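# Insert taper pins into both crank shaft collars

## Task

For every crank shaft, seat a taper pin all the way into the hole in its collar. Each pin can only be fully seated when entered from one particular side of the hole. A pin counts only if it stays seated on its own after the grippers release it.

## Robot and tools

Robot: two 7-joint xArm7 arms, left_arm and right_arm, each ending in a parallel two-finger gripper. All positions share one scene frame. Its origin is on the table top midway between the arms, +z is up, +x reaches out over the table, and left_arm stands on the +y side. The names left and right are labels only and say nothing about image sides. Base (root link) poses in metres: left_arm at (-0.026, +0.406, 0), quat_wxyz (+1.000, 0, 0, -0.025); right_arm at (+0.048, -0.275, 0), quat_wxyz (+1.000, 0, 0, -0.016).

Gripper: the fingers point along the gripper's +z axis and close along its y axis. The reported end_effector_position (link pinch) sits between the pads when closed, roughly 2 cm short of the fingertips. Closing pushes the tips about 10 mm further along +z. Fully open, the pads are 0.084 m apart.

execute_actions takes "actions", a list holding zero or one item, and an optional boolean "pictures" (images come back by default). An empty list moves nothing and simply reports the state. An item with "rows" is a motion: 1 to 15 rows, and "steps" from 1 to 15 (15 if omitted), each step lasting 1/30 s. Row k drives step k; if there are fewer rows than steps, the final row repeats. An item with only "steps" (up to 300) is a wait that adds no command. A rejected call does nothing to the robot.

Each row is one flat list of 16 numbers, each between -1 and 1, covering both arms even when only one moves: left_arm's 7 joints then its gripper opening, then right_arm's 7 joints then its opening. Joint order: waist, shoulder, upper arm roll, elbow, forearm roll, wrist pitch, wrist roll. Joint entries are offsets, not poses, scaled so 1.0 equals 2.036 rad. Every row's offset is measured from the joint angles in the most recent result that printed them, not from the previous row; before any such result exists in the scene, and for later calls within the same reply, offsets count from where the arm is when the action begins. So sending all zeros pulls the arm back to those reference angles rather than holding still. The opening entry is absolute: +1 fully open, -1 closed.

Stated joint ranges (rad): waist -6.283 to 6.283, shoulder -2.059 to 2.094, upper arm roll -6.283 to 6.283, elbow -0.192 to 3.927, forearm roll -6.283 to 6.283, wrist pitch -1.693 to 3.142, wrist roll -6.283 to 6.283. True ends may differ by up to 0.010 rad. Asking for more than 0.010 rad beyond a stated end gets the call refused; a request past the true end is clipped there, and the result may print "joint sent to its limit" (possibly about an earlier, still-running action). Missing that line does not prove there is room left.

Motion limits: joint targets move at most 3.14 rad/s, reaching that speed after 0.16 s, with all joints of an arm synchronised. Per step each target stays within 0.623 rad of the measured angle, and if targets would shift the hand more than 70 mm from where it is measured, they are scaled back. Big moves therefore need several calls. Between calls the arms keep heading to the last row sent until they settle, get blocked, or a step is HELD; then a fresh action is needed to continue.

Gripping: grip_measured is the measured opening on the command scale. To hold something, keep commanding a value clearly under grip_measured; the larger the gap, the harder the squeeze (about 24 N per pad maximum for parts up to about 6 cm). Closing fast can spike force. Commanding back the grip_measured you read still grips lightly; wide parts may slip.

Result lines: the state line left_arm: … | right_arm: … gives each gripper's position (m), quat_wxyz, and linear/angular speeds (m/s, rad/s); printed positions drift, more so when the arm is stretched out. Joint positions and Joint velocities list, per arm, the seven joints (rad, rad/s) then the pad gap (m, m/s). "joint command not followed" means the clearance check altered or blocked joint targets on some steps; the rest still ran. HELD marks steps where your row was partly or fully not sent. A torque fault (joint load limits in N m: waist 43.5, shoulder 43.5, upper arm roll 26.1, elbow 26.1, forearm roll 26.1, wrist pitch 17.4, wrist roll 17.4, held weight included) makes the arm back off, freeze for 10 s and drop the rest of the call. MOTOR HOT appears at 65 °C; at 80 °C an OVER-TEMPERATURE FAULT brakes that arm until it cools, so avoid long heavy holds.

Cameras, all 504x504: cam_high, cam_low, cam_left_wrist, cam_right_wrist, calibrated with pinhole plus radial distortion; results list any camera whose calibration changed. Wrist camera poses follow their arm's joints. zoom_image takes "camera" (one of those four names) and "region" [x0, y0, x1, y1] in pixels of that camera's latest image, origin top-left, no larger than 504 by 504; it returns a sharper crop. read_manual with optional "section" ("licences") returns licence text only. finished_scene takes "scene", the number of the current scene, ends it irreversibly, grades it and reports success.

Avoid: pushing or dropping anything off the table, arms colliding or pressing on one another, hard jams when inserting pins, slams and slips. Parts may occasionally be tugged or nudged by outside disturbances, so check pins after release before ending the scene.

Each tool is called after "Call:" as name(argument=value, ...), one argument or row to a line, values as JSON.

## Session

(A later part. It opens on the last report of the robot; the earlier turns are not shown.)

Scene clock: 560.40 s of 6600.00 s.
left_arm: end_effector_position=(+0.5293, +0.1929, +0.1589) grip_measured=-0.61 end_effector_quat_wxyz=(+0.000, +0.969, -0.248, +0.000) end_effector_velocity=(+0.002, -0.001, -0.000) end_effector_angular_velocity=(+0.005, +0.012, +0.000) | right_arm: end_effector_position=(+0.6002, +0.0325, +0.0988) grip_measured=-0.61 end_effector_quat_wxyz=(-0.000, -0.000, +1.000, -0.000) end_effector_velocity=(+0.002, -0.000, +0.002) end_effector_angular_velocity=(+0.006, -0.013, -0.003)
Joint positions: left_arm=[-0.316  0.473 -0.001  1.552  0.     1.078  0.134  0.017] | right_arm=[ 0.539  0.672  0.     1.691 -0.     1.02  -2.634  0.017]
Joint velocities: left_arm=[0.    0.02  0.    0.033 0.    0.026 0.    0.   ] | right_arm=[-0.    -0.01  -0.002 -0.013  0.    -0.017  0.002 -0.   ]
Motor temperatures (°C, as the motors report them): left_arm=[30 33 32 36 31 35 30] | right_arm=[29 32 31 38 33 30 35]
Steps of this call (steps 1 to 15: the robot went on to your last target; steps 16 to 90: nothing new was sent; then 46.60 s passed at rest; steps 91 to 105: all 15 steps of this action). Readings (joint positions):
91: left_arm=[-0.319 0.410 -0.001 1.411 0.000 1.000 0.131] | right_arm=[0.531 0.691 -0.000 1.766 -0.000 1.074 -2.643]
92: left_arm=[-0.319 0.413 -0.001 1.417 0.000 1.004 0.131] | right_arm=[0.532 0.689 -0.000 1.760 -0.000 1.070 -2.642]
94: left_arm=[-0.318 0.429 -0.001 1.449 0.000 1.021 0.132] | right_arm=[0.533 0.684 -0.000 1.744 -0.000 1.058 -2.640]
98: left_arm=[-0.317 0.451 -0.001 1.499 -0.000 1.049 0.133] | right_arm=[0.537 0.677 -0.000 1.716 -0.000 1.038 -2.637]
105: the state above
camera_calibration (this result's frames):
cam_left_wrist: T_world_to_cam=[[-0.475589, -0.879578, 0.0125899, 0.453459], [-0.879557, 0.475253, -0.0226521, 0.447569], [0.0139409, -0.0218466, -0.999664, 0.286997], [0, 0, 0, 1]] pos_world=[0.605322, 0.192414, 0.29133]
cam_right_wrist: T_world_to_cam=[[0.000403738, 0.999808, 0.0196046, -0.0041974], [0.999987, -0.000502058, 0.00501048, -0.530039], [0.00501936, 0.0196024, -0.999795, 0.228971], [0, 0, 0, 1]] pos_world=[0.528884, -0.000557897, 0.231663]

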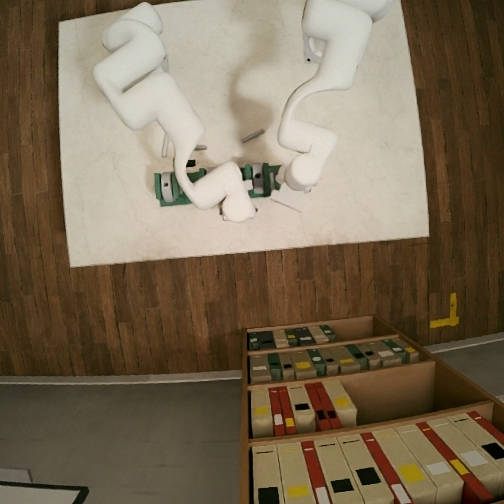

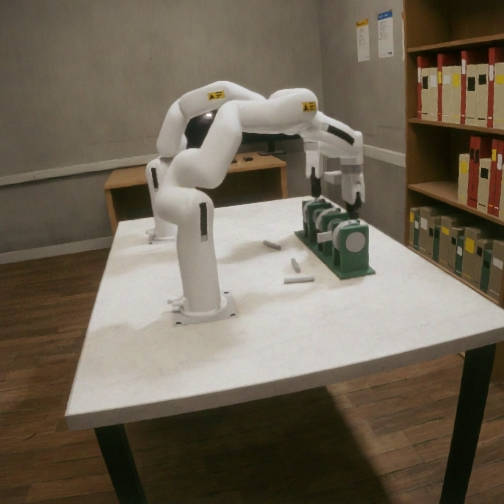

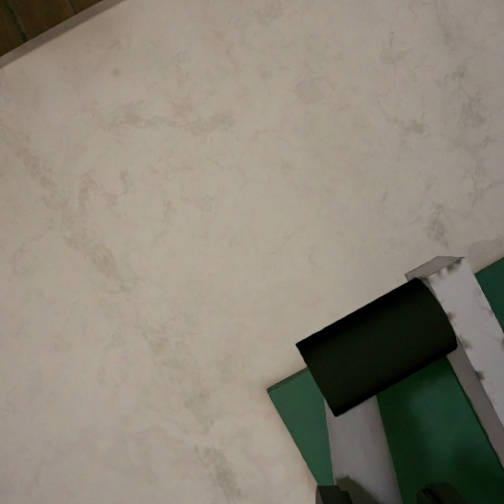

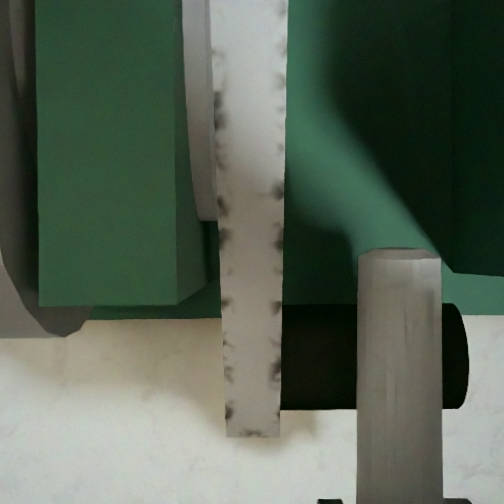

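Call:
execute_actions(
  actions=[
    {"rows": [[-0.001,0.0168,0,0.038,0,0.0216,-0.001,-0.9, 0.0088,-0.033,0,-0.0556,0,-0.0231,0.0085,-1],[-0.001,0.0168,0,0.038,0,0.0216,-0.001,-0.9, 0.0088,-0.033,0,-0.0556,0,-0.0231,0.0085,-1],[-0.001,0.0168,0,0.038,0,0.0216,-0.001,-0.9, 0.0088,-0.033,0,-0.0556,0,-0.0231,0.0085,-1],[-0.001,0.0168,0,0.038,0,0.0216,-0.001,-0.9, 0.0088,-0.033,0,-0.0556,0,-0.0231,0.0085,-1],[-0.001,0.0168,0,0.038,0,0.0216,-0.001,-0.9, 0.0088,-0.033,0,-0.0556,0,-0.0231,0.0085,-1],[-0.001,0.0168,0,0.038,0,0.0216,-0.001,-0.9, 0.0088,-0.033,0,-0.0556,0,-0.0231,0.0085,-1],[-0.0021,0.0335,0,0.0763,0,0.0433,-0.0021,-0.9, 0.0088,-0.033,0,-0.0556,0,-0.0231,0.0085,-1],[-0.0021,0.0335,0,0.0763,0,0.0433,-0.0021,-0.9, 0.0088,-0.027,0,-0.059,0,-0.0327,0.0085,-1],[-0.0021,0.0335,0,0.0763,0,0.0433,-0.0021,-0.9, 0.0088,-0.027,0,-0.059,0,-0.0327,0.0085,-1],[-0.0021,0.0335,0,0.0763,0,0.0433,-0.0021,-0.9, 0.0088,-0.027,0,-0.059,0,-0.0327,0.0085,-1],[-0.0021,0.0335,0,0.0763,0,0.0433,-0.0021,-0.9, 0.0088,-0.0206,0,-0.0624,0,-0.0423,0.0085,-1]], "steps": 15},
  ],
)

Scene clock: 591.80 s of 6600.00 s.
left_arm: end_effector_position=(+0.5486, +0.1825, +0.1755) grip_measured=-0.61 end_effector_quat_wxyz=(+0.000, +0.969, -0.248, +0.000) end_effector_velocity=(+0.004, -0.002, +0.002) end_effector_angular_velocity=(+0.006, +0.016, +0.002) | right_arm: end_effector_position=(+0.5775, +0.0325, +0.0812) grip_measured=-0.61 end_effector_quat_wxyz=(-0.001, -0.001, +1.000, -0.001) end_effector_velocity=(-0.018, -0.010, -0.060) end_effector_angular_velocity=(-0.033, +0.055, +0.001)
Joint positions: left_arm=[-0.32   0.539 -0.001  1.702 -0.     1.163  0.13   0.017] | right_arm=[ 0.557  0.628  0.     1.566 -0.     0.94  -2.617  0.017]
Joint velocities: left_arm=[-0.001  0.029  0.001  0.054 -0.     0.042 -0.002  0.   ] | right_arm=[ 0.002  0.064 -0.002 -0.064 -0.001 -0.064 -0.    -0.   ]
Motor temperatures (°C, as the motors report them): left_arm=[30 33 32 37 31 35 30] | right_arm=[29 32 31 38 33 30 35]
Steps of this call (steps 1 to 15: the robot went on to your last target; steps 16 to 90: nothing new was sent; then 27.90 s passed at rest; steps 91 to 105: all 15 steps of this action). Readings (joint positions):
91: left_arm=[-0.316 0.475 -0.001 1.556 0.000 1.080 0.134] | right_arm=[0.540 0.671 -0.000 1.689 -0.000 1.019 -2.634]
92: left_arm=[-0.316 0.478 -0.000 1.562 0.000 1.084 0.134] | right_arm=[0.540 0.668 -0.000 1.684 -0.000 1.016 -2.633]
94: left_arm=[-0.317 0.492 -0.001 1.594 0.000 1.102 0.133] | right_arm=[0.546 0.644 -0.001 1.643 -0.000 0.999 -2.627]
98: left_arm=[-0.318 0.507 -0.001 1.629 -0.000 1.122 0.132] | right_arm=[0.556 0.612 0.001 1.590 -0.000 0.978 -2.619]
105: the state above
camera_calibration (this result's frames):
cam_left_wrist: T_world_to_cam=[[-0.475774, -0.879475, 0.0127829, 0.453418], [-0.879461, 0.47544, -0.0224823, 0.469733], [0.0136952, -0.0219385, -0.999666, 0.303225], [0, 0, 0, 1]] pos_world=[0.624684, 0.182092, 0.307888]
cam_right_wrist: T_world_to_cam=[[-0.000338479, 0.999827, 0.0186093, -0.00334513], [0.999996, 0.000284372, 0.00291008, -0.507105], [0.00290428, 0.0186102, -0.999823, 0.212826], [0, 0, 0, 1]] pos_world=[0.506483, -0.000471972, 0.214326]

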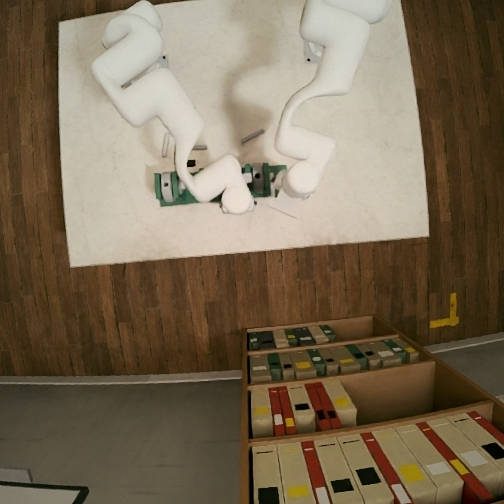

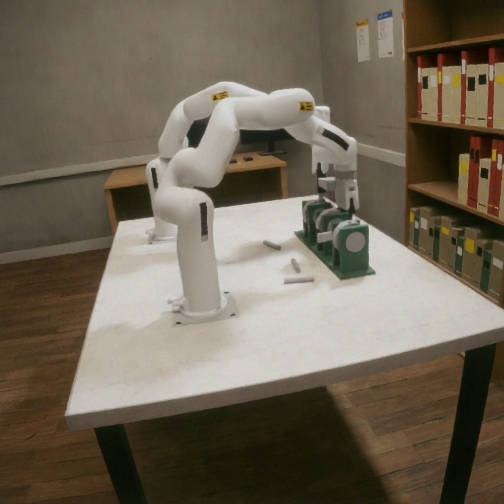

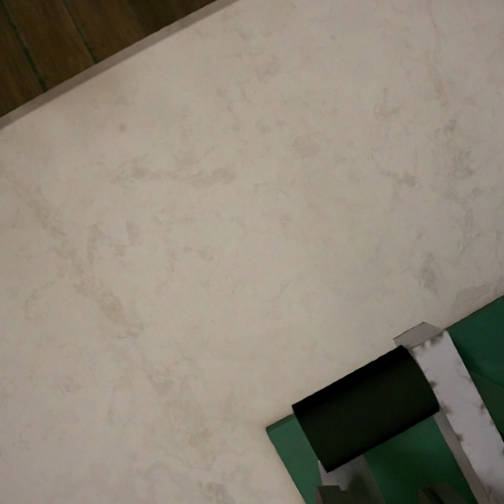

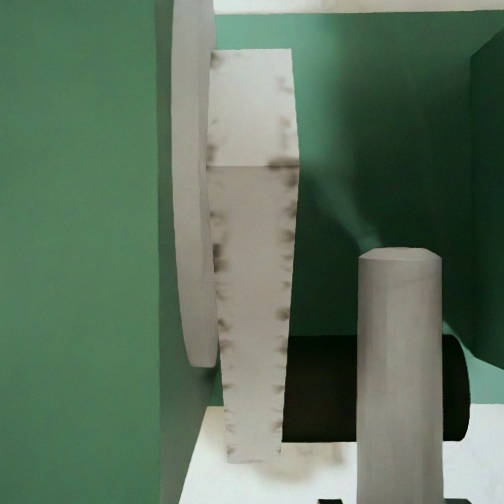

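Call:
zoom_image(
  camera="cam_low",
  region=[290, 150, 390, 250],
)

Region (290, 150, 390, 250) of cam_low's 504x504 image, scaled by 5.040, with more detail than that image has.

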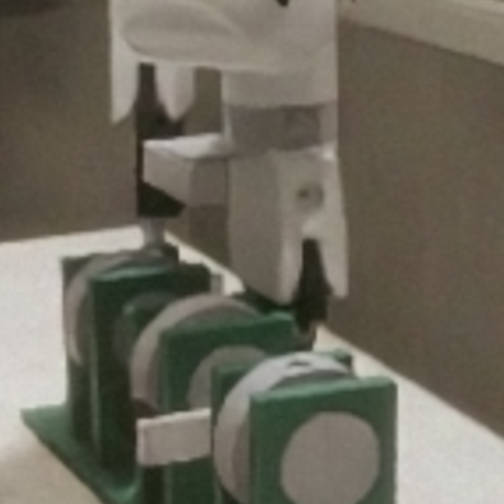

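Call:
execute_actions(
  actions=[
    {"rows": [[0,-0.012,0,0.1003,0,0.1123,0,-0.9, -0.017,0.0699,0,0.1176,0,0.0467,-0.0168,-1],[0,-0.012,0,0.1003,0,0.1123,0,-0.9, -0.017,0.0699,0,0.1176,0,0.0467,-0.0168,-1],[0,-0.012,0,0.1003,0,0.1123,0,-0.9, -0.017,0.0699,0,0.1176,0,0.0467,-0.0168,-1],[0,-0.012,0,0.1003,0,0.1123,0,-0.9, -0.017,0.0699,0,0.1176,0,0.0467,-0.0168,-1],[0,-0.012,0,0.1003,0,0.1123,0,-0.9, -0.017,0.0699,0,0.1176,0,0.0467,-0.0168,-1],[0,-0.012,0,0.1003,0,0.1123,0,-0.9, -0.017,0.0699,0,0.1176,0,0.0467,-0.0168,-1],[0,-0.012,0,0.1003,0,0.1123,0,-0.9, -0.017,0.0699,0,0.1176,0,0.0467,-0.0168,-1],[0,-0.012,0,0.1003,0,0.1123,0,-0.9, -0.017,0.0699,0,0.1176,0,0.0467,-0.0168,-1],[0,-0.012,0,0.1003,0,0.1123,0,-0.9, -0.017,0.0943,0,0.1079,0,0.0127,-0.0168,-1]], "steps": 15},
  ],
  pictures=false,
)

Call:
execute_actions(
  actions=[
    {"steps": 10},
  ],
)

Scene clock: 630.60 s of 6600.00 s.
left_arm: end_effector_position=(+0.5480, +0.1829, +0.2562) grip_measured=-0.61 end_effector_quat_wxyz=(-0.000, +0.969, -0.248, -0.003) end_effector_velocity=(-0.004, +0.002, -0.004) end_effector_angular_velocity=(+0.012, +0.031, +0.001) | right_arm: end_effector_position=(+0.6189, +0.0321, +0.0454) grip_measured=-0.61 end_effector_quat_wxyz=(-0.006, -0.001, +1.000, -0.003) end_effector_velocity=(-0.022, -0.008, -0.098) end_effector_angular_velocity=(-0.039, +0.080, +0.009)
Joint positions: left_arm=[-0.32   0.517 -0.001  1.9   -0.     1.388  0.13   0.017] | right_arm=[ 0.524  0.816  0.001  1.78  -0.     0.976 -2.651  0.017]
Joint velocities: left_arm=[ 0.     0.015  0.001  0.018 -0.     0.037  0.    -0.   ] | right_arm=[ 0.002  0.138  0.004 -0.037  0.    -0.087 -0.004  0.   ]
Motor temperatures (°C, as the motors report them): left_arm=[30 34 32 37 31 35 30] | right_arm=[29 32 31 38 33 30 35]
Steps of this call (steps 1 to 15: the robot went on to your last target; steps 16 to 90: nothing new was sent; then 35.30 s passed at rest; steps 91 to 105: all 15 steps of this action). Readings (joint positions):
91: left_arm=[-0.320 0.541 -0.001 1.708 0.000 1.167 0.129] | right_arm=[0.557 0.630 0.000 1.565 -0.000 0.934 -2.617]
92: left_arm=[-0.320 0.542 -0.001 1.712 0.000 1.173 0.129] | right_arm=[0.557 0.633 0.000 1.571 -0.000 0.938 -2.618]
94: left_arm=[-0.320 0.540 -0.000 1.750 0.000 1.223 0.129] | right_arm=[0.551 0.661 0.002 1.619 -0.000 0.959 -2.625]
98: left_arm=[-0.320 0.514 -0.000 1.875 0.000 1.345 0.130] | right_arm=[0.528 0.746 -0.001 1.762 -0.000 1.015 -2.645]
105: the state above

Scene clock: 630.93 s of 6600.00 s.
left_arm: end_effector_position=(+0.5486, +0.1826, +0.2598) grip_measured=-0.61 end_effector_quat_wxyz=(+0.000, +0.969, -0.248, +0.000) end_effector_velocity=(-0.000, +0.000, -0.001) end_effector_angular_velocity=(+0.001, +0.002, -0.000) | right_arm: end_effector_position=(+0.6229, +0.0329, +0.0463) grip_measured=-0.61 end_effector_quat_wxyz=(-0.000, -0.001, +1.000, +0.000) end_effector_velocity=(-0.007, -0.003, -0.014) end_effector_angular_velocity=(-0.011, +0.023, +0.000)
Joint positions: left_arm=[-0.32   0.515 -0.001  1.906 -0.     1.391  0.13   0.017] | right_arm=[ 0.523  0.819  0.     1.786 -0.     0.967 -2.651  0.017]
Joint velocities: left_arm=[ 0.     0.001  0.    -0.     0.     0.001  0.001 -0.   ] | right_arm=[-0.     0.014  0.001 -0.01   0.     0.     0.    -0.   ]
Motor temperatures (°C, as the motors report them): left_arm=[30 34 32 37 31 35 30] | right_arm=[29 32 31 38 33 30 35]
Steps of this call (steps 1 to 10: the robot went on to your last target). Readings (joint positions):
1: left_arm=[-0.320 0.517 -0.001 1.901 -0.000 1.389 0.130] | right_arm=[0.524 0.819 0.001 1.780 -0.000 0.973 -2.651]
2: left_arm=[-0.320 0.517 -0.001 1.902 -0.000 1.390 0.130] | right_arm=[0.524 0.820 0.001 1.781 -0.000 0.971 -2.651]
4: left_arm=[-0.320 0.515 -0.001 1.905 -0.000 1.390 0.130] | right_arm=[0.523 0.819 0.001 1.785 -0.000 0.968 -2.651]
8: left_arm=[-0.320 0.514 -0.001 1.906 -0.000 1.391 0.130] | right_arm=[0.523 0.818 0.000 1.787 -0.000 0.967 -2.651]
10: the state above
camera_calibration (this result's frames):
cam_left_wrist: T_world_to_cam=[[-0.475772, -0.879475, 0.0128279, 0.452368], [-0.879469, 0.475448, -0.0219908, 0.471559], [0.0132414, -0.0217443, -0.999676, 0.387735], [0, 0, 0, 1]] pos_world=[0.624811, 0.182076, 0.392176]
cam_right_wrist: T_world_to_cam=[[-0.0000243502, 0.999798, 0.0200758, -0.00331238], [0.999986, -0.0000819873, 0.00529595, -0.552513], [0.00529653, 0.0200757, -0.999784, 0.176185], [0, 0, 0, 1]] pos_world=[0.551572, -0.000270626, 0.17914]

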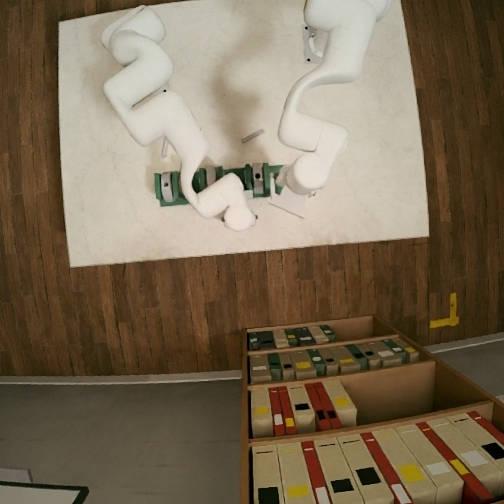

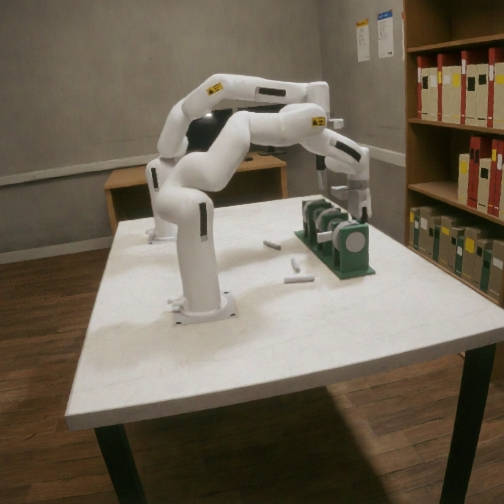

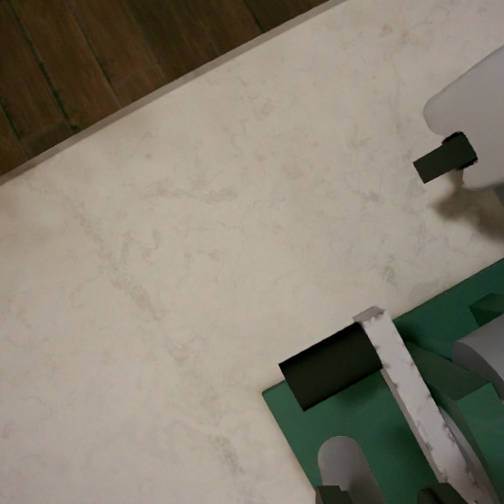

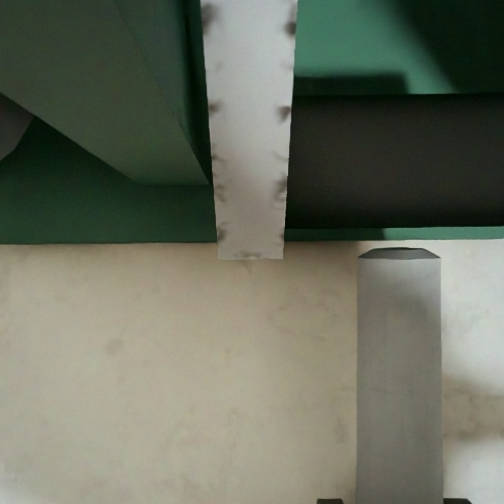

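Call:
execute_actions(
  actions=[
    {"rows": [[0,0,0,0,0,0,0,-0.9, 0.0058,-0.0231,0,-0.0406,0,-0.0175,0.0059,-1],[0,0,0,0,0,0,0,-0.9, 0.0058,-0.0231,0,-0.0406,0,-0.0175,0.0059,-1],[0,0,0,0,0,0,0,-0.9, 0.0058,-0.0231,0,-0.0406,0,-0.0175,0.0059,-1],[0,0,0,0,0,0,0,-0.9, 0.0058,-0.0231,0,-0.0406,0,-0.0175,0.0059,-1],[0,0,0,0,0,0,0,-0.9, 0.0117,-0.0462,0,-0.0812,0,-0.0351,0.0118,-1],[0,0,0,0,0,0,0,-0.9, 0.0117,-0.0462,0,-0.0812,0,-0.0351,0.0118,-1],[0,0,0,0,0,0,0,-0.9, 0.0117,-0.0462,0,-0.0812,0,-0.0351,0.0118,-1],[0,0,0,0,0,0,0,-0.9, 0.0117,-0.0462,0,-0.0812,0,-0.0351,0.0118,-1],[0,0,0,0,0,0,0,-0.9, 0.0175,-0.0693,0,-0.1218,0,-0.0526,0.0177,-1]], "steps": 15},
  ],
)

Scene clock: 643.40 s of 6600.00 s.
left_arm: end_effector_position=(+0.5487, +0.1826, +0.2598) grip_measured=-0.61 end_effector_quat_wxyz=(+0.000, +0.969, -0.248, +0.000) end_effector_velocity=(+0.000, -0.000, +0.001) end_effector_angular_velocity=(-0.000, -0.001, -0.001) | right_arm: end_effector_position=(+0.5785, +0.0335, +0.0459) grip_measured=-0.61 end_effector_quat_wxyz=(-0.000, -0.001, +1.000, +0.000) end_effector_velocity=(-0.032, -0.002, -0.000) end_effector_angular_velocity=(+0.004, -0.008, -0.006)
Joint positions: left_arm=[-0.32   0.515 -0.001  1.906 -0.     1.391  0.13   0.017] | right_arm=[ 0.557  0.687  0.001  1.553 -0.     0.867 -2.618  0.017]
Joint velocities: left_arm=[ 0.    -0.    -0.     0.001  0.     0.     0.001 -0.   ] | right_arm=[ 0.025 -0.098 -0.001 -0.173  0.    -0.084  0.03   0.   ]
Motor temperatures (°C, as the motors report them): left_arm=[30 34 32 37 31 35 30] | right_arm=[29 32 31 38 33 30 35]
Steps of this call (steps 1 to 15: the robot went on to your last target; steps 16 to 90: nothing new was sent; then 8.97 s passed at rest; steps 91 to 105: all 15 steps of this action). Readings (joint positions):
91: left_arm=[-0.320 0.514 -0.001 1.906 -0.000 1.391 0.130] | right_arm=[0.523 0.820 0.000 1.785 -0.000 0.966 -2.651]
92: left_arm=[-0.320 0.514 -0.001 1.906 -0.000 1.391 0.130] | right_arm=[0.523 0.817 0.000 1.779 -0.000 0.963 -2.650]
94: left_arm=[-0.320 0.514 -0.001 1.906 -0.000 1.391 0.130] | right_arm=[0.528 0.797 -0.001 1.744 -0.000 0.948 -2.645]
98: left_arm=[-0.320 0.515 -0.001 1.906 -0.000 1.391 0.130] | right_arm=[0.539 0.754 0.000 1.670 -0.000 0.917 -2.635]
105: the state above
camera_calibration (this result's frames):
cam_left_wrist: T_world_to_cam=[[-0.475773, -0.879474, 0.0128262, 0.452369], [-0.879468, 0.475449, -0.0220073, 0.471565], [0.0132567, -0.0217507, -0.999676, 0.387736], [0, 0, 0, 1]] pos_world=[0.624811, 0.182075, 0.392186]
cam_right_wrist: T_world_to_cam=[[-0.00113736, 0.999795, 0.020236, -0.00325571], [0.999989, 0.00104598, 0.00452586, -0.508124], [0.00450377, 0.0202409, -0.999785, 0.176476], [0, 0, 0, 1]] pos_world=[0.50732, 0.000214499, 0.178803]

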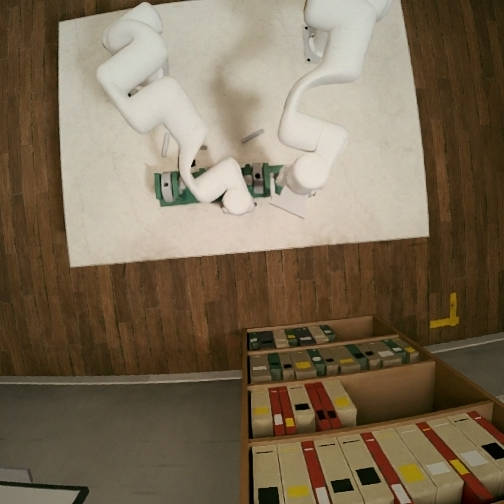

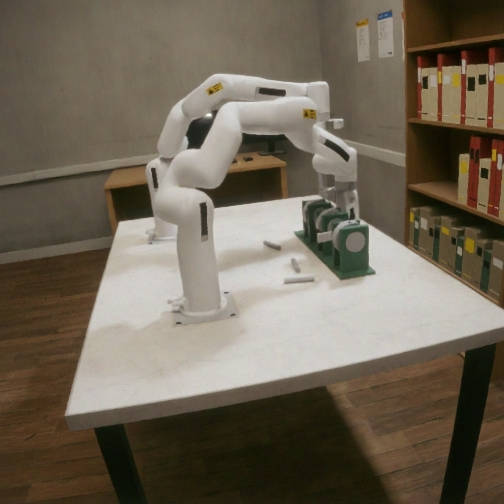

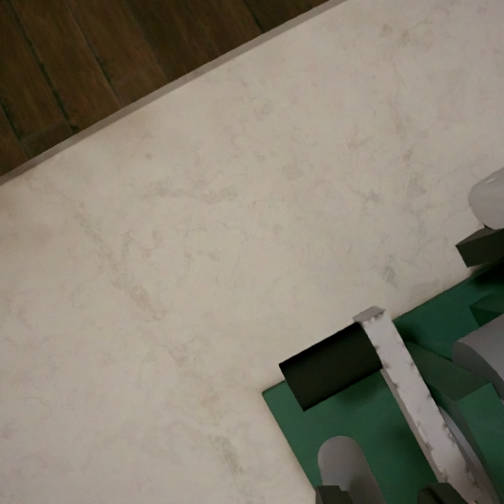

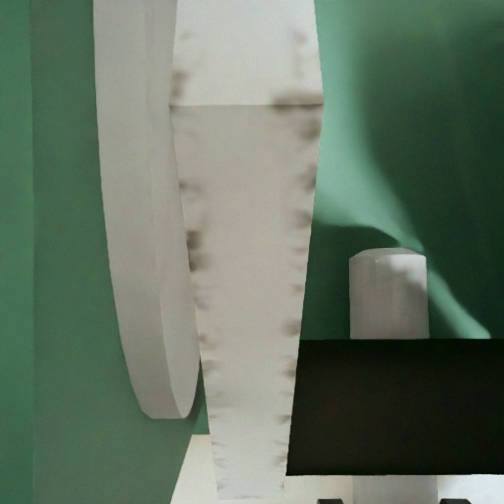

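Call:
execute_actions(
  actions=[],
)

Scene clock: 660.00 s of 6600.00 s.
left_arm: end_effector_position=(+0.5486, +0.1826, +0.2598) grip_measured=-0.61 end_effector_quat_wxyz=(+0.000, +0.969, -0.248, +0.000) end_effector_velocity=(-0.000, +0.000, -0.000) end_effector_angular_velocity=(+0.001, +0.001, -0.000) | right_arm: end_effector_position=(+0.5762, +0.0326, +0.0458) grip_measured=-0.61 end_effector_quat_wxyz=(+0.000, -0.001, +1.000, +0.000) end_effector_velocity=(+0.000, -0.001, +0.000) end_effector_angular_velocity=(-0.001, -0.001, -0.001)
Joint positions: left_arm=[-0.32   0.515 -0.001  1.906 -0.     1.391  0.13   0.017] | right_arm=[ 0.558  0.678  0.     1.538 -0.     0.859 -2.615  0.017]
Joint velocities: left_arm=[-0.  0.  0. -0.  0.  0.  0. -0.] | right_arm=[ 0.001 -0.    -0.002  0.     0.     0.    -0.    -0.   ]
Motor temperatures (°C, as the motors report them): left_arm=[30 34 32 37 31 35 30] | right_arm=[29 32 31 38 33 31 35]
Steps of this call (steps 1 to 30: the robot went on to your last target; steps 31 to 90: nothing new was sent; then 13.60 s passed at rest). Readings (joint positions):
1: left_arm=[-0.320 0.515 -0.001 1.906 -0.000 1.391 0.130] | right_arm=[0.557 0.684 0.001 1.548 -0.000 0.864 -2.617]
2: left_arm=[-0.320 0.515 -0.001 1.906 -0.000 1.391 0.130] | right_arm=[0.558 0.682 0.001 1.545 -0.000 0.863 -2.616]
4: left_arm=[-0.320 0.515 -0.001 1.906 -0.000 1.391 0.130] | right_arm=[0.558 0.681 0.000 1.542 -0.000 0.861 -2.616]
8: left_arm=[-0.320 0.515 -0.001 1.906 -0.000 1.391 0.130] | right_arm=[0.558 0.679 0.000 1.539 -0.000 0.860 -2.615]
90: the state above
All arms were judged still, so your last target was given up. Only a new action makes them travel on or press farther. Fingers that are still opening or closing keep moving.
camera_calibration (this result's frames):
cam_left_wrist: T_world_to_cam=[[-0.475772, -0.879475, 0.0128279, 0.452368], [-0.879469, 0.475448, -0.0219906, 0.471559], [0.0132411, -0.0217443, -0.999676, 0.387735], [0, 0, 0, 1]] pos_world=[0.624811, 0.182076, 0.392176]
cam_right_wrist: T_world_to_cam=[[0.000320477, 0.999797, 0.0201692, -0.00319187], [0.999985, -0.000431123, 0.00548179, -0.505758], [0.00548937, 0.0201672, -0.999782, 0.175869], [0, 0, 0, 1]] pos_world=[0.504786, -0.0005736, 0.178667]

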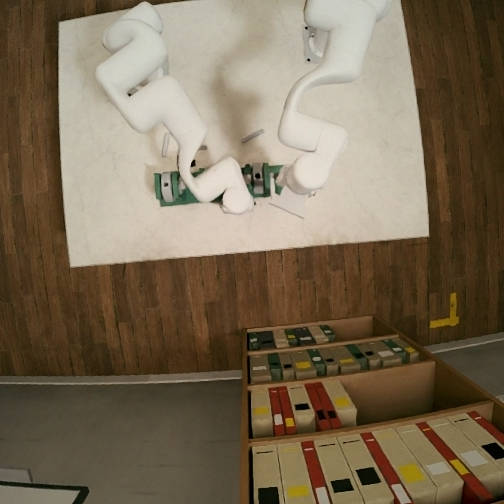

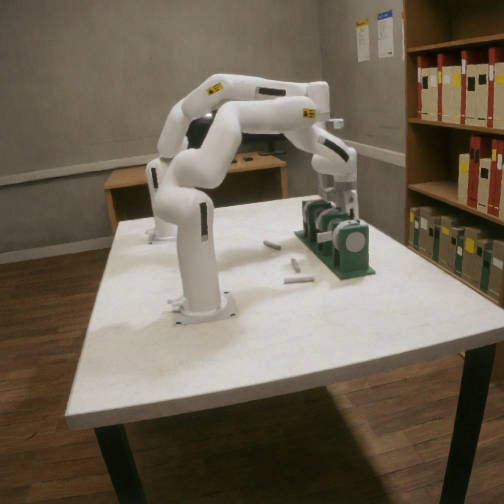

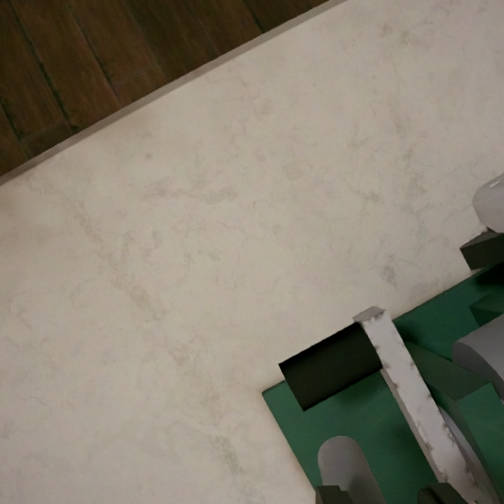

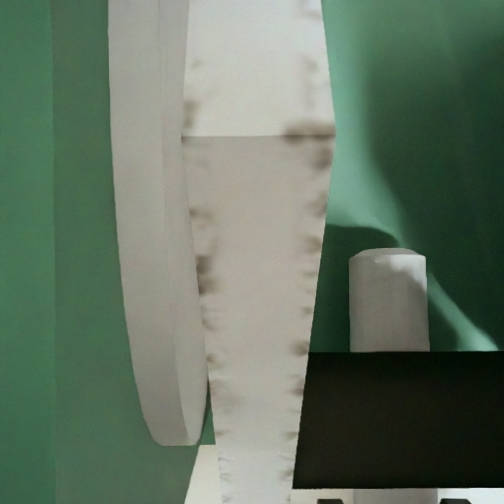

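Call:
execute_actions(
  actions=[
    {"rows":[[0,0,0,0,0,0,0,-0.9,-0.006,0.025,0,0.043,0,0.019,-0.006,-1],[0,0,0,0,0,0,0,-0.9,-0.012,0.05,0,0.086,0,0.037,-0.012,-1],[0,0,0,0,0,0,0,-0.9,-0.0175,0.0739,0,0.1292,0,0.056,-0.0177,-1],[0,0,0,0,0,0,0,-0.9,-0.0175,0.0739,0,0.1292,0,0.056,-0.0177,-1],[0,0,0,0,0,0,0,-0.9,-0.0175,0.0739,0,0.1292,0,0.056,-0.0177,-1],[0,0,0,0,0,0,0,-0.9,-0.0175,0.0739,0,0.1292,0,0.056,-0.0177,-1],[0,0,0,0,0,0,0,-0.9,-0.0175,0.0739,0,0.1292,0,0.056,-0.0177,-1],[0,0,0,0,0,0,0,-0.9,-0.0175,0.0739,0,0.1292,0,0.056,-0.0177,-1],[0,0,0,0,0,0,0,-0.9,-0.0175,0.065,0,0.1324,0,0.068,-0.0177,-1],[0,0,0,0,0,0,0,-0.9,-0.0175,0.0564,0,0.1356,0,0.0797,-0.0177,-1]],"steps":15},
  ],
)

Scene clock: 723.07 s of 6600.00 s.
left_arm: end_effector_position=(+0.5486, +0.1826, +0.2598) grip_measured=-0.61 end_effector_quat_wxyz=(+0.000, +0.969, -0.248, +0.000) end_effector_velocity=(-0.000, -0.000, -0.001) end_effector_angular_velocity=(+0.000, +0.002, -0.001) | right_arm: end_effector_position=(+0.6257, +0.0357, +0.0713) grip_measured=-0.61 end_effector_quat_wxyz=(+0.003, -0.001, +1.000, +0.002) end_effector_velocity=(+0.016, +0.014, +0.068) end_effector_angular_velocity=(+0.032, -0.050, +0.011)
Joint positions: left_arm=[-0.32   0.515 -0.001  1.906 -0.     1.391  0.13   0.017] | right_arm=[ 0.524  0.792  0.001  1.812 -0.     1.013 -2.651  0.017]
Joint velocities: left_arm=[ 0.     0.002  0.    -0.    -0.001  0.     0.001 -0.   ] | right_arm=[ 0.002 -0.062  0.006  0.084 -0.     0.087 -0.005 -0.   ]
Motor temperatures (°C, as the motors report them): left_arm=[30 34 32 37 31 35 30] | right_arm=[29 32 31 38 33 31 35]
Steps of this call (steps 1 to 90: nothing new was sent; then 59.57 s passed at rest; steps 91 to 105: all 15 steps of this action). Readings (joint positions):
91: left_arm=[-0.320 0.515 -0.001 1.906 -0.000 1.391 0.130] | right_arm=[0.558 0.679 0.000 1.538 -0.000 0.860 -2.615]
92: left_arm=[-0.320 0.515 -0.001 1.906 -0.000 1.391 0.130] | right_arm=[0.558 0.682 0.001 1.544 -0.000 0.863 -2.616]
94: left_arm=[-0.320 0.515 -0.001 1.906 -0.000 1.391 0.130] | right_arm=[0.552 0.710 0.002 1.593 -0.000 0.886 -2.623]
98: left_arm=[-0.320 0.515 -0.001 1.906 -0.000 1.391 0.130] | right_arm=[0.529 0.800 -0.001 1.750 -0.000 0.949 -2.644]
105: the state above
camera_calibration (this result's frames):
cam_left_wrist: T_world_to_cam=[[-0.475772, -0.879475, 0.0128281, 0.452368], [-0.879469, 0.475448, -0.0219905, 0.471559], [0.013241, -0.0217443, -0.999676, 0.387735], [0, 0, 0, 1]] pos_world=[0.624811, 0.182076, 0.392176]
cam_right_wrist: T_world_to_cam=[[-0.00123174, 0.99971, 0.0240427, -0.0062066], [0.999936, 0.000960175, 0.0113032, -0.555843], [0.0112768, 0.0240551, -0.999647, 0.197196], [0, 0, 0, 1]] pos_world=[0.553576, 0.00199495, 0.203558]

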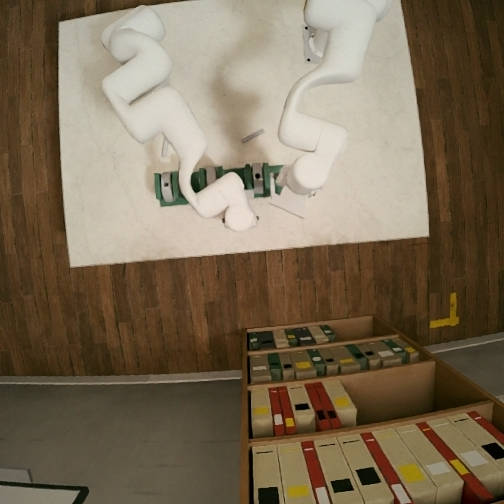

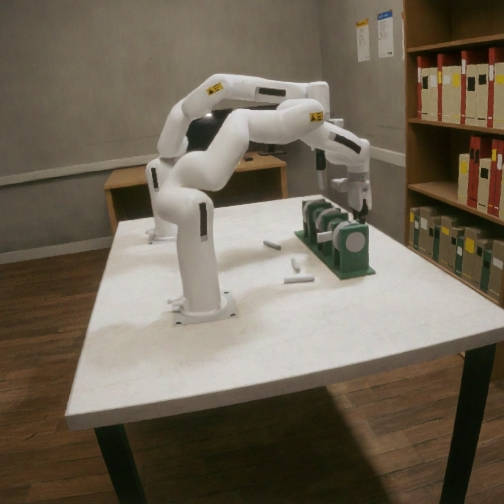

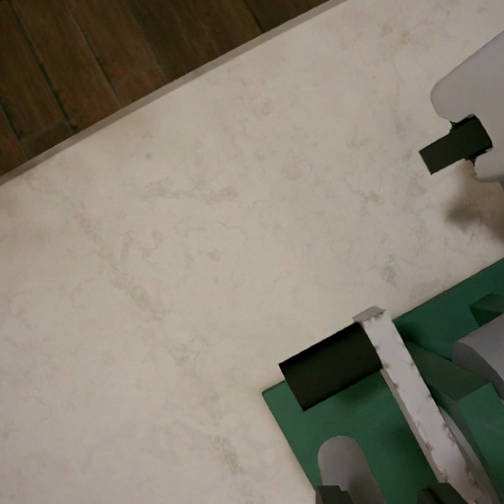

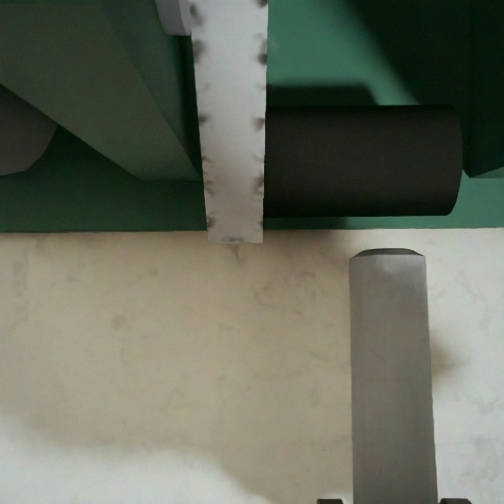

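Call:
execute_actions(
  actions=[
    {"rows":[[0,0,0,0,0,0,0,-0.9,0.002,-0.0066,0,-0.0135,0,-0.0058,0.0022,-1],[0,0,0,0,0,0,0,-0.9,0.004,-0.0131,0,-0.027,0,-0.0115,0.0044,-1],[0,0,0,0,0,0,0,-0.9,0.0059,-0.0197,0,-0.0405,0,-0.0173,0.0066,-1],[0,0,0,0,0,0,0,-0.9,0.0073,-0.0244,0,-0.0507,0,-0.0228,0.008,-1],[0,0,0,0,0,0,0,-0.9,0.0087,-0.0291,0,-0.061,0,-0.0283,0.0095,-1],[0,0,0,0,0,0,0,-0.9,0.0102,-0.0339,0,-0.0712,0,-0.0339,0.0109,-1],[0,0,0,0,0,0,0,-0.9,0.0116,-0.0386,0,-0.0814,0,-0.0394,0.0123,-1],[0,0,0,0,0,0,0,-0.9,0.0133,-0.0443,0,-0.0919,0,-0.0442,0.014,-1],[0,0,0,0,0,0,0,-0.9,0.015,-0.05,0,-0.1025,0,-0.049,0.0157,-1],[0,0,0,0,0,0,0,-0.9,0.0166,-0.0557,0,-0.113,0,-0.0538,0.0173,-1],[0,0,0,0,0,0,0,-0.9,0.0183,-0.0614,0,-0.1235,0,-0.0586,0.019,-1]],"steps":15},
  ],
)

Scene clock: 745.60 s of 6600.00 s.
left_arm: end_effector_position=(+0.5486, +0.1826, +0.2598) grip_measured=-0.61 end_effector_quat_wxyz=(+0.000, +0.969, -0.248, +0.000) end_effector_velocity=(+0.000, +0.000, -0.001) end_effector_angular_velocity=(+0.001, +0.001, +0.001) | right_arm: end_effector_position=(+0.5801, +0.0368, +0.0595) grip_measured=-0.61 end_effector_quat_wxyz=(-0.001, -0.001, +1.000, +0.000) end_effector_velocity=(-0.032, +0.005, -0.001) end_effector_angular_velocity=(+0.011, -0.014, +0.005)
Joint positions: left_arm=[-0.32   0.515 -0.001  1.906 -0.     1.391  0.13   0.017] | right_arm=[ 0.559  0.675  0.002  1.575  0.     0.901 -2.615  0.017]
Joint velocities: left_arm=[ 0.     0.001  0.    -0.     0.    -0.    -0.001 -0.   ] | right_arm=[ 0.03  -0.093  0.004 -0.167 -0.    -0.092  0.028  0.   ]
Motor temperatures (°C, as the motors report them): left_arm=[30 34 32 37 31 35 30] | right_arm=[29 32 31 38 33 31 35]
Steps of this call (steps 1 to 15: the robot went on to your last target; steps 16 to 90: nothing new was sent; then 19.03 s passed at rest; steps 91 to 105: all 15 steps of this action). Readings (joint positions):
91: left_arm=[-0.320 0.515 -0.001 1.906 -0.000 1.391 0.130] | right_arm=[0.523 0.793 0.000 1.813 -0.000 1.021 -2.651]
92: left_arm=[-0.320 0.515 -0.001 1.906 -0.000 1.391 0.130] | right_arm=[0.524 0.790 0.000 1.808 -0.000 1.017 -2.650]
94: left_arm=[-0.320 0.515 -0.001 1.906 -0.000 1.391 0.130] | right_arm=[0.528 0.775 -0.000 1.778 -0.000 1.001 -2.645]
98: left_arm=[-0.320 0.515 -0.001 1.906 -0.000 1.391 0.130] | right_arm=[0.540 0.736 0.000 1.696 -0.000 0.958 -2.633]
105: the state above
camera_calibration (this result's frames):
cam_left_wrist: T_world_to_cam=[[-0.475772, -0.879475, 0.0128281, 0.452368], [-0.879469, 0.475448, -0.0219903, 0.471559], [0.0132408, -0.0217443, -0.999676, 0.387735], [0, 0, 0, 1]] pos_world=[0.624811, 0.182076, 0.392176]
cam_right_wrist: T_world_to_cam=[[-0.00125093, 0.999784, 0.0207443, -0.00687264], [0.999991, 0.00116501, 0.00415316, -0.509766], [0.00412809, 0.0207493, -0.999776, 0.190169], [0, 0, 0, 1]] pos_world=[0.508968, 0.00351915, 0.192386]

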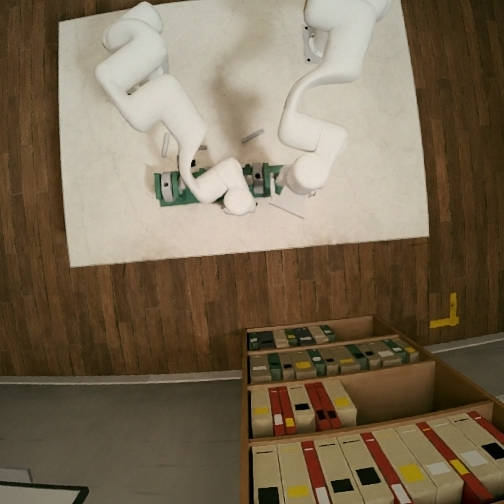

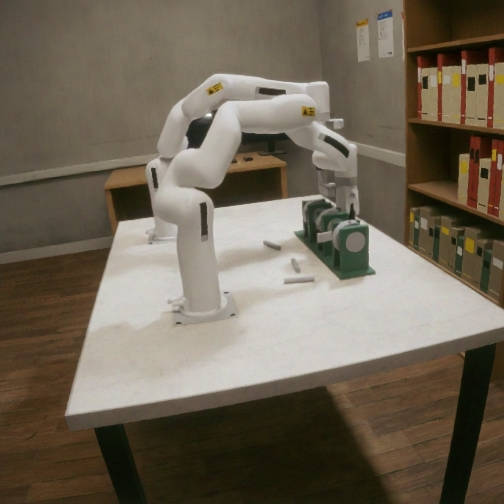

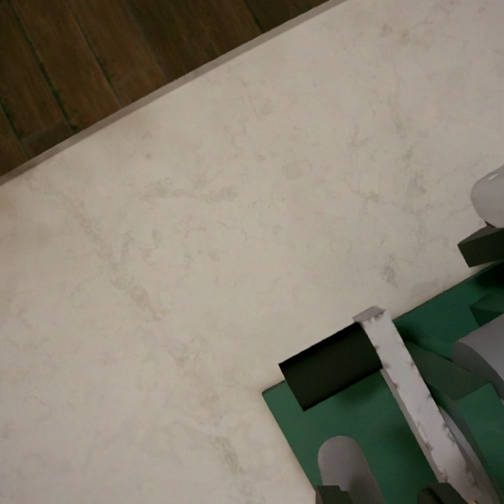

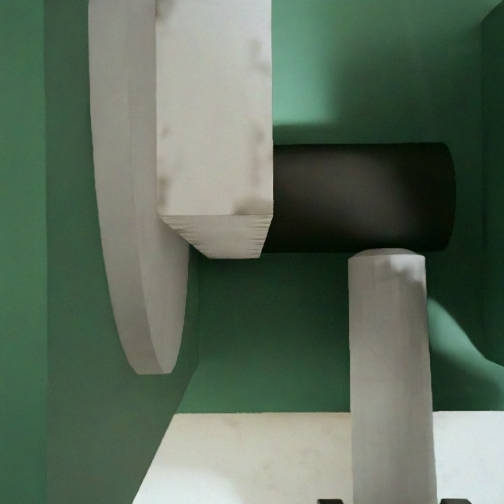

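Call:
execute_actions(
  actions=[
    {"rows":[[0,0,0,0,0,0,0,-0.9,-0.005,0.02,0,0.034,0,0.015,-0.005,-1],[0,0,0,0,0,0,0,-0.9,-0.01,0.04,0,0.068,0,0.029,-0.01,-1],[0,0,0,0,0,0,0,-0.9,-0.0149,0.0587,0,0.1027,0,0.0435,-0.0147,-1],[0,0,0,0,0,0,0,-0.9,-0.0149,0.0587,0,0.1027,0,0.0435,-0.0147,-1],[0,0,0,0,0,0,0,-0.9,-0.0149,0.0587,0,0.1027,0,0.0435,-0.0147,-1],[0,0,0,0,0,0,0,-0.9,-0.0149,0.0587,0,0.1027,0,0.0435,-0.0147,-1],[0,0,0,0,0,0,0,-0.9,-0.0149,0.0587,0,0.1027,0,0.0435,-0.0147,-1],[0,0,0,0,0,0,0,-0.9,-0.03,0.017,0,0.1105,0,0.093,-0.03,-1],[0,0,0,0,0,0,0,-0.9,-0.045,-0.025,0,0.118,0,0.1425,-0.045,-1],[0,0,0,0,0,0,0,-0.9,-0.0601,-0.0664,0,0.126,0,0.192,-0.06,-1]],"steps":15},
  ],
  pictures=false,
)

Call:
execute_actions(
  actions=[
    {"steps":10},
  ],
  pictures=false,
)

Scene clock: 771.43 s of 6600.00 s.
left_arm: end_effector_position=(+0.5486, +0.1826, +0.2598) grip_measured=-0.61 end_effector_quat_wxyz=(+0.000, +0.969, -0.248, +0.000) end_effector_velocity=(+0.000, -0.000, +0.001) end_effector_angular_velocity=(-0.001, -0.002, -0.000) | right_arm: end_effector_position=(+0.6248, +0.0053, +0.1446) grip_measured=-0.61 end_effector_quat_wxyz=(+0.001, -0.001, +1.000, +0.001) end_effector_velocity=(+0.027, -0.174, +0.459) end_effector_angular_velocity=(+0.030, -0.076, -0.014)
Joint positions: left_arm=[-0.32   0.515 -0.001  1.906 -0.     1.391  0.13   0.017] | right_arm=[ 0.483  0.656  0.001  1.8   -0.     1.141 -2.691  0.017]
Joint velocities: left_arm=[ 0.    -0.001  0.     0.    -0.    -0.001  0.    -0.   ] | right_arm=[-0.256 -0.676 -0.008  0.208 -0.     0.802 -0.247 -0.   ]
Motor temperatures (°C, as the motors report them): left_arm=[30 34 32 37 31 35 30] | right_arm=[29 32 31 38 33 30 35]
Steps of this call (steps 1 to 30: the robot went on to your last target; steps 31 to 90: nothing new was sent; then 22.33 s passed at rest; steps 91 to 105: all 15 steps of this action). Readings (joint positions):
91: left_arm=[-0.320 0.515 -0.001 1.906 -0.000 1.391 0.130] | right_arm=[0.561 0.667 0.001 1.561 -0.000 0.894 -2.612]
92: left_arm=[-0.320 0.515 -0.001 1.906 -0.000 1.391 0.130] | right_arm=[0.560 0.670 0.002 1.566 -0.000 0.898 -2.613]
94: left_arm=[-0.320 0.515 -0.001 1.906 -0.000 1.391 0.130] | right_arm=[0.555 0.698 0.003 1.614 0.000 0.921 -2.621]
98: left_arm=[-0.320 0.515 -0.001 1.906 -0.000 1.391 0.130] | right_arm=[0.533 0.773 0.000 1.745 -0.000 0.973 -2.639]
105: the state above

Scene clock: 771.77 s of 6600.00 s.
left_arm: end_effector_position=(+0.5486, +0.1826, +0.2598) grip_measured=-0.61 end_effector_quat_wxyz=(+0.000, +0.969, -0.248, +0.000) end_effector_velocity=(-0.000, +0.000, +0.000) end_effector_angular_velocity=(+0.000, -0.001, +0.000) | right_arm: end_effector_position=(+0.6190, -0.0267, +0.2166) grip_measured=-0.61 end_effector_quat_wxyz=(-0.002, -0.002, +1.000, +0.000) end_effector_velocity=(-0.028, -0.000, -0.028) end_effector_angular_velocity=(-0.033, +0.104, +0.032)
Joint positions: left_arm=[-0.32   0.515 -0.001  1.906 -0.     1.391  0.13   0.017] | right_arm=[ 0.439  0.544  0.003  1.829  0.     1.288 -2.735  0.017]
Joint velocities: left_arm=[-0.    -0.001 -0.    -0.001  0.    -0.001 -0.     0.   ] | right_arm=[ 0.002  0.014  0.017 -0.036  0.002  0.059 -0.016  0.   ]
Motor temperatures (°C, as the motors report them): left_arm=[30 34 32 37 31 35 30] | right_arm=[29 32 31 38 33 30 35]
Steps of this call (steps 1 to 10: the robot went on to your last target). Readings (joint positions):
1: left_arm=[-0.320 0.515 -0.001 1.906 -0.000 1.391 0.130] | right_arm=[0.474 0.634 0.001 1.806 -0.000 1.168 -2.699]
2: left_arm=[-0.320 0.515 -0.001 1.906 -0.000 1.391 0.130] | right_arm=[0.466 0.612 0.001 1.812 -0.000 1.196 -2.708]
4: left_arm=[-0.320 0.515 -0.001 1.906 -0.000 1.391 0.130] | right_arm=[0.450 0.572 0.001 1.824 -0.000 1.246 -2.723]
8: left_arm=[-0.320 0.515 -0.001 1.906 -0.000 1.391 0.130] | right_arm=[0.439 0.543 0.001 1.832 -0.000 1.282 -2.734]
10: the state above

Call:
execute_actions(
  actions=[
    {"rows":[[0,0,0,0,0,0,0,-0.9,0.1132,-0.398,0,-0.4975,0,-0.1007,-1,-1]],"steps":15},
  ],
  pictures=false,
)

Call:
execute_actions(
  actions=[
    {"steps":12},
  ],
  pictures=false,
)

Scene clock: 785.13 s of 6600.00 s.
left_arm: end_effector_position=(+0.5486, +0.1826, +0.2598) grip_measured=-0.61 end_effector_quat_wxyz=(+0.000, +0.969, -0.248, +0.000) end_effector_velocity=(-0.000, +0.000, -0.000) end_effector_angular_velocity=(+0.000, +0.000, -0.001) | right_arm: end_effector_position=(+0.4746, -0.0051, +0.2732) grip_measured=-0.61 end_effector_quat_wxyz=(+0.039, -0.363, +0.931, +0.008) end_effector_velocity=(-0.381, -0.097, -0.174) end_effector_angular_velocity=(-0.298, +0.219, +1.897)
Joint positions: left_arm=[-0.32   0.515 -0.001  1.906 -0.     1.391  0.13   0.017] | right_arm=[ 0.592  0.026  0.004  1.259  0.     1.154 -3.32   0.017]
Joint velocities: left_arm=[0.    0.    0.    0.    0.    0.    0.001 0.   ] | right_arm=[ 0.249 -0.914 -0.007 -1.475 -0.001 -0.217 -1.66  -0.   ]
Motor temperatures (°C, as the motors report them): left_arm=[30 34 32 37 31 35 30] | right_arm=[29 32 31 38 33 30 35]
Steps of this call (steps 1 to 30: the robot went on to your last target; steps 31 to 90: nothing new was sent; then 9.87 s passed at rest; steps 91 to 105: all 15 steps of this action). Readings (joint positions):
91: left_arm=[-0.320 0.515 -0.001 1.906 -0.000 1.391 0.130] | right_arm=[0.437 0.539 0.002 1.831 0.000 1.292 -2.738]
92: left_arm=[-0.320 0.515 -0.001 1.906 -0.000 1.391 0.130] | right_arm=[0.439 0.534 0.001 1.825 -0.000 1.290 -2.744]
94: left_arm=[-0.320 0.515 -0.001 1.906 -0.000 1.391 0.130] | right_arm=[0.454 0.490 -0.002 1.773 -0.000 1.273 -2.794]
98: left_arm=[-0.320 0.515 -0.001 1.906 -0.000 1.391 0.130] | right_arm=[0.515 0.314 0.004 1.605 0.000 1.222 -2.964]
105: the state above

Scene clock: 785.53 s of 6600.00 s.
left_arm: end_effector_position=(+0.5486, +0.1826, +0.2598) grip_measured=-0.61 end_effector_quat_wxyz=(+0.000, +0.969, -0.248, +0.000) end_effector_velocity=(-0.000, +0.000, -0.001) end_effector_angular_velocity=(+0.001, +0.002, -0.000) | right_arm: end_effector_position=(+0.3686, -0.0393, +0.2243) grip_measured=-0.61 end_effector_quat_wxyz=(-0.002, +0.788, -0.615, +0.001) end_effector_velocity=(-0.083, -0.034, -0.043) end_effector_angular_velocity=(-0.037, +0.029, +3.022)
Joint positions: left_arm=[-0.32   0.515 -0.001  1.906 -0.     1.391  0.13   0.017] | right_arm=[ 0.663 -0.242  0.003  0.851  0.     1.089 -4.324  0.017]
Joint velocities: left_arm=[-0.     0.001 -0.    -0.001  0.    -0.     0.    -0.   ] | right_arm=[ 0.058 -0.224 -0.003 -0.327 -0.    -0.059 -2.967 -0.   ]
Motor temperatures (°C, as the motors report them): left_arm=[30 34 32 37 31 35 30] | right_arm=[29 32 31 38 33 30 35]
Steps of this call (steps 1 to 12: the robot went on to your last target). Readings (joint positions):
1: left_arm=[-0.320 0.515 -0.001 1.906 -0.000 1.391 0.130] | right_arm=[0.600 -0.004 0.004 1.210 0.000 1.147 -3.378]
2: left_arm=[-0.320 0.515 -0.001 1.906 -0.000 1.391 0.130] | right_arm=[0.607 -0.033 0.003 1.164 0.000 1.140 -3.439]
4: left_arm=[-0.320 0.515 -0.001 1.906 -0.000 1.391 0.130] | right_arm=[0.622 -0.089 0.003 1.078 0.000 1.126 -3.576]
8: left_arm=[-0.320 0.515 -0.001 1.906 -0.000 1.391 0.130] | right_arm=[0.649 -0.189 0.003 0.930 0.000 1.102 -3.925]
12: the state above

Call:
execute_actions(
  actions=[
    {"rows":[[-0.0805,-0.0249,0,-0.0375,0,-0.0126,0,-0.9,0.003,-0.0123,0,-0.0171,0,-0.003,-0.649,-1]],"steps":15},
  ],
)

Scene clock: 794.93 s of 6600.00 s.
left_arm: end_effector_position=(+0.4971, +0.1018, +0.2600) grip_measured=-0.61 end_effector_quat_wxyz=(-0.001, +0.947, -0.322, +0.000) end_effector_velocity=(-0.001, +0.003, -0.003) end_effector_angular_velocity=(+0.007, +0.001, +0.003) | right_arm: end_effector_position=(+0.3597, -0.0428, +0.2201) grip_measured=-0.61 end_effector_quat_wxyz=(+0.000, +1.000, -0.028, +0.000) end_effector_velocity=(-0.001, +0.000, -0.001) end_effector_angular_velocity=(-0.002, +0.001, +0.684)
Joint positions: left_arm=[-0.479  0.465  0.003  1.83   0.     1.366  0.13   0.017] | right_arm=[ 0.669 -0.267  0.003  0.816  0.     1.083 -5.586  0.017]
Joint velocities: left_arm=[-0.005 -0.004  0.009 -0.013  0.001 -0.004  0.     0.   ] | right_arm=[ 0.001  0.001  0.001 -0.001 -0.001  0.    -0.683 -0.   ]
Motor temperatures (°C, as the motors report them): left_arm=[30 34 32 37 31 35 30] | right_arm=[29 32 31 39 33 30 35]
Steps of this call (steps 1 to 30: the robot went on to your last target; steps 31 to 90: nothing new was sent; then 5.90 s passed at rest; steps 91 to 105: all 15 steps of this action). Readings (joint positions):
91: left_arm=[-0.321 0.514 -0.001 1.906 -0.000 1.391 0.130] | right_arm=[0.669 -0.266 0.003 0.816 0.000 1.083 -4.772]
92: left_arm=[-0.325 0.513 0.001 1.903 0.000 1.390 0.130] | right_arm=[0.669 -0.266 0.003 0.816 0.000 1.083 -4.778]
94: left_arm=[-0.360 0.501 0.008 1.883 0.001 1.383 0.130] | right_arm=[0.669 -0.266 0.003 0.816 0.000 1.083 -4.829]
98: left_arm=[-0.460 0.473 -0.009 1.844 -0.001 1.370 0.130] | right_arm=[0.669 -0.267 0.003 0.816 0.000 1.083 -5.113]
105: the state above
camera_calibration (this result's frames):
cam_left_wrist: T_world_to_cam=[[-0.606724, -0.794839, 0.0108571, 0.413795], [-0.794844, 0.606436, -0.0213809, 0.409023], [0.0104102, -0.021602, -0.999712, 0.388236], [0, 0, 0, 1]] pos_world=[0.572128, 0.0892403, 0.392377]
cam_right_wrist: T_world_to_cam=[[-0.0582724, -0.998096, 0.0202176, 0.00428379], [-0.998283, 0.0583789, 0.00471604, 0.431229], [-0.00588734, -0.0199081, -0.999784, 0.355166], [0, 0, 0, 1]] pos_world=[0.432829, -0.0138284, 0.352969]

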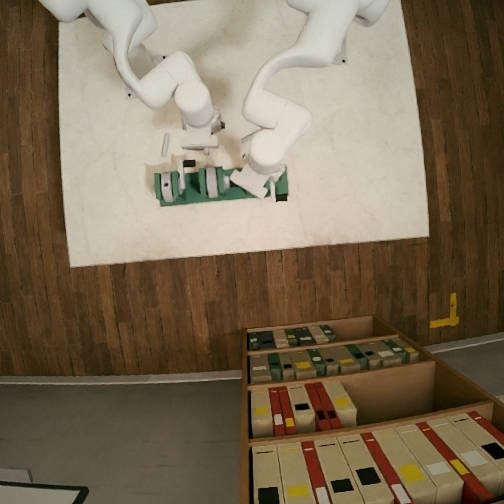

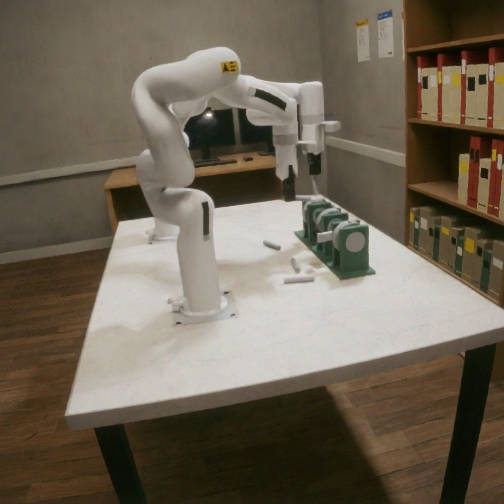

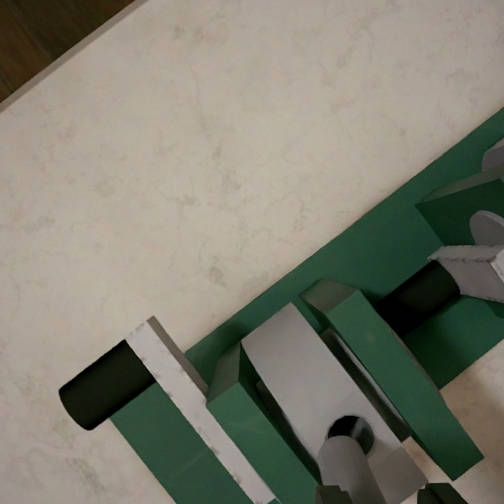

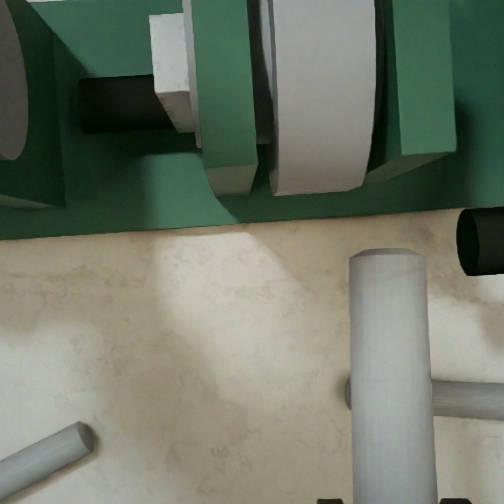

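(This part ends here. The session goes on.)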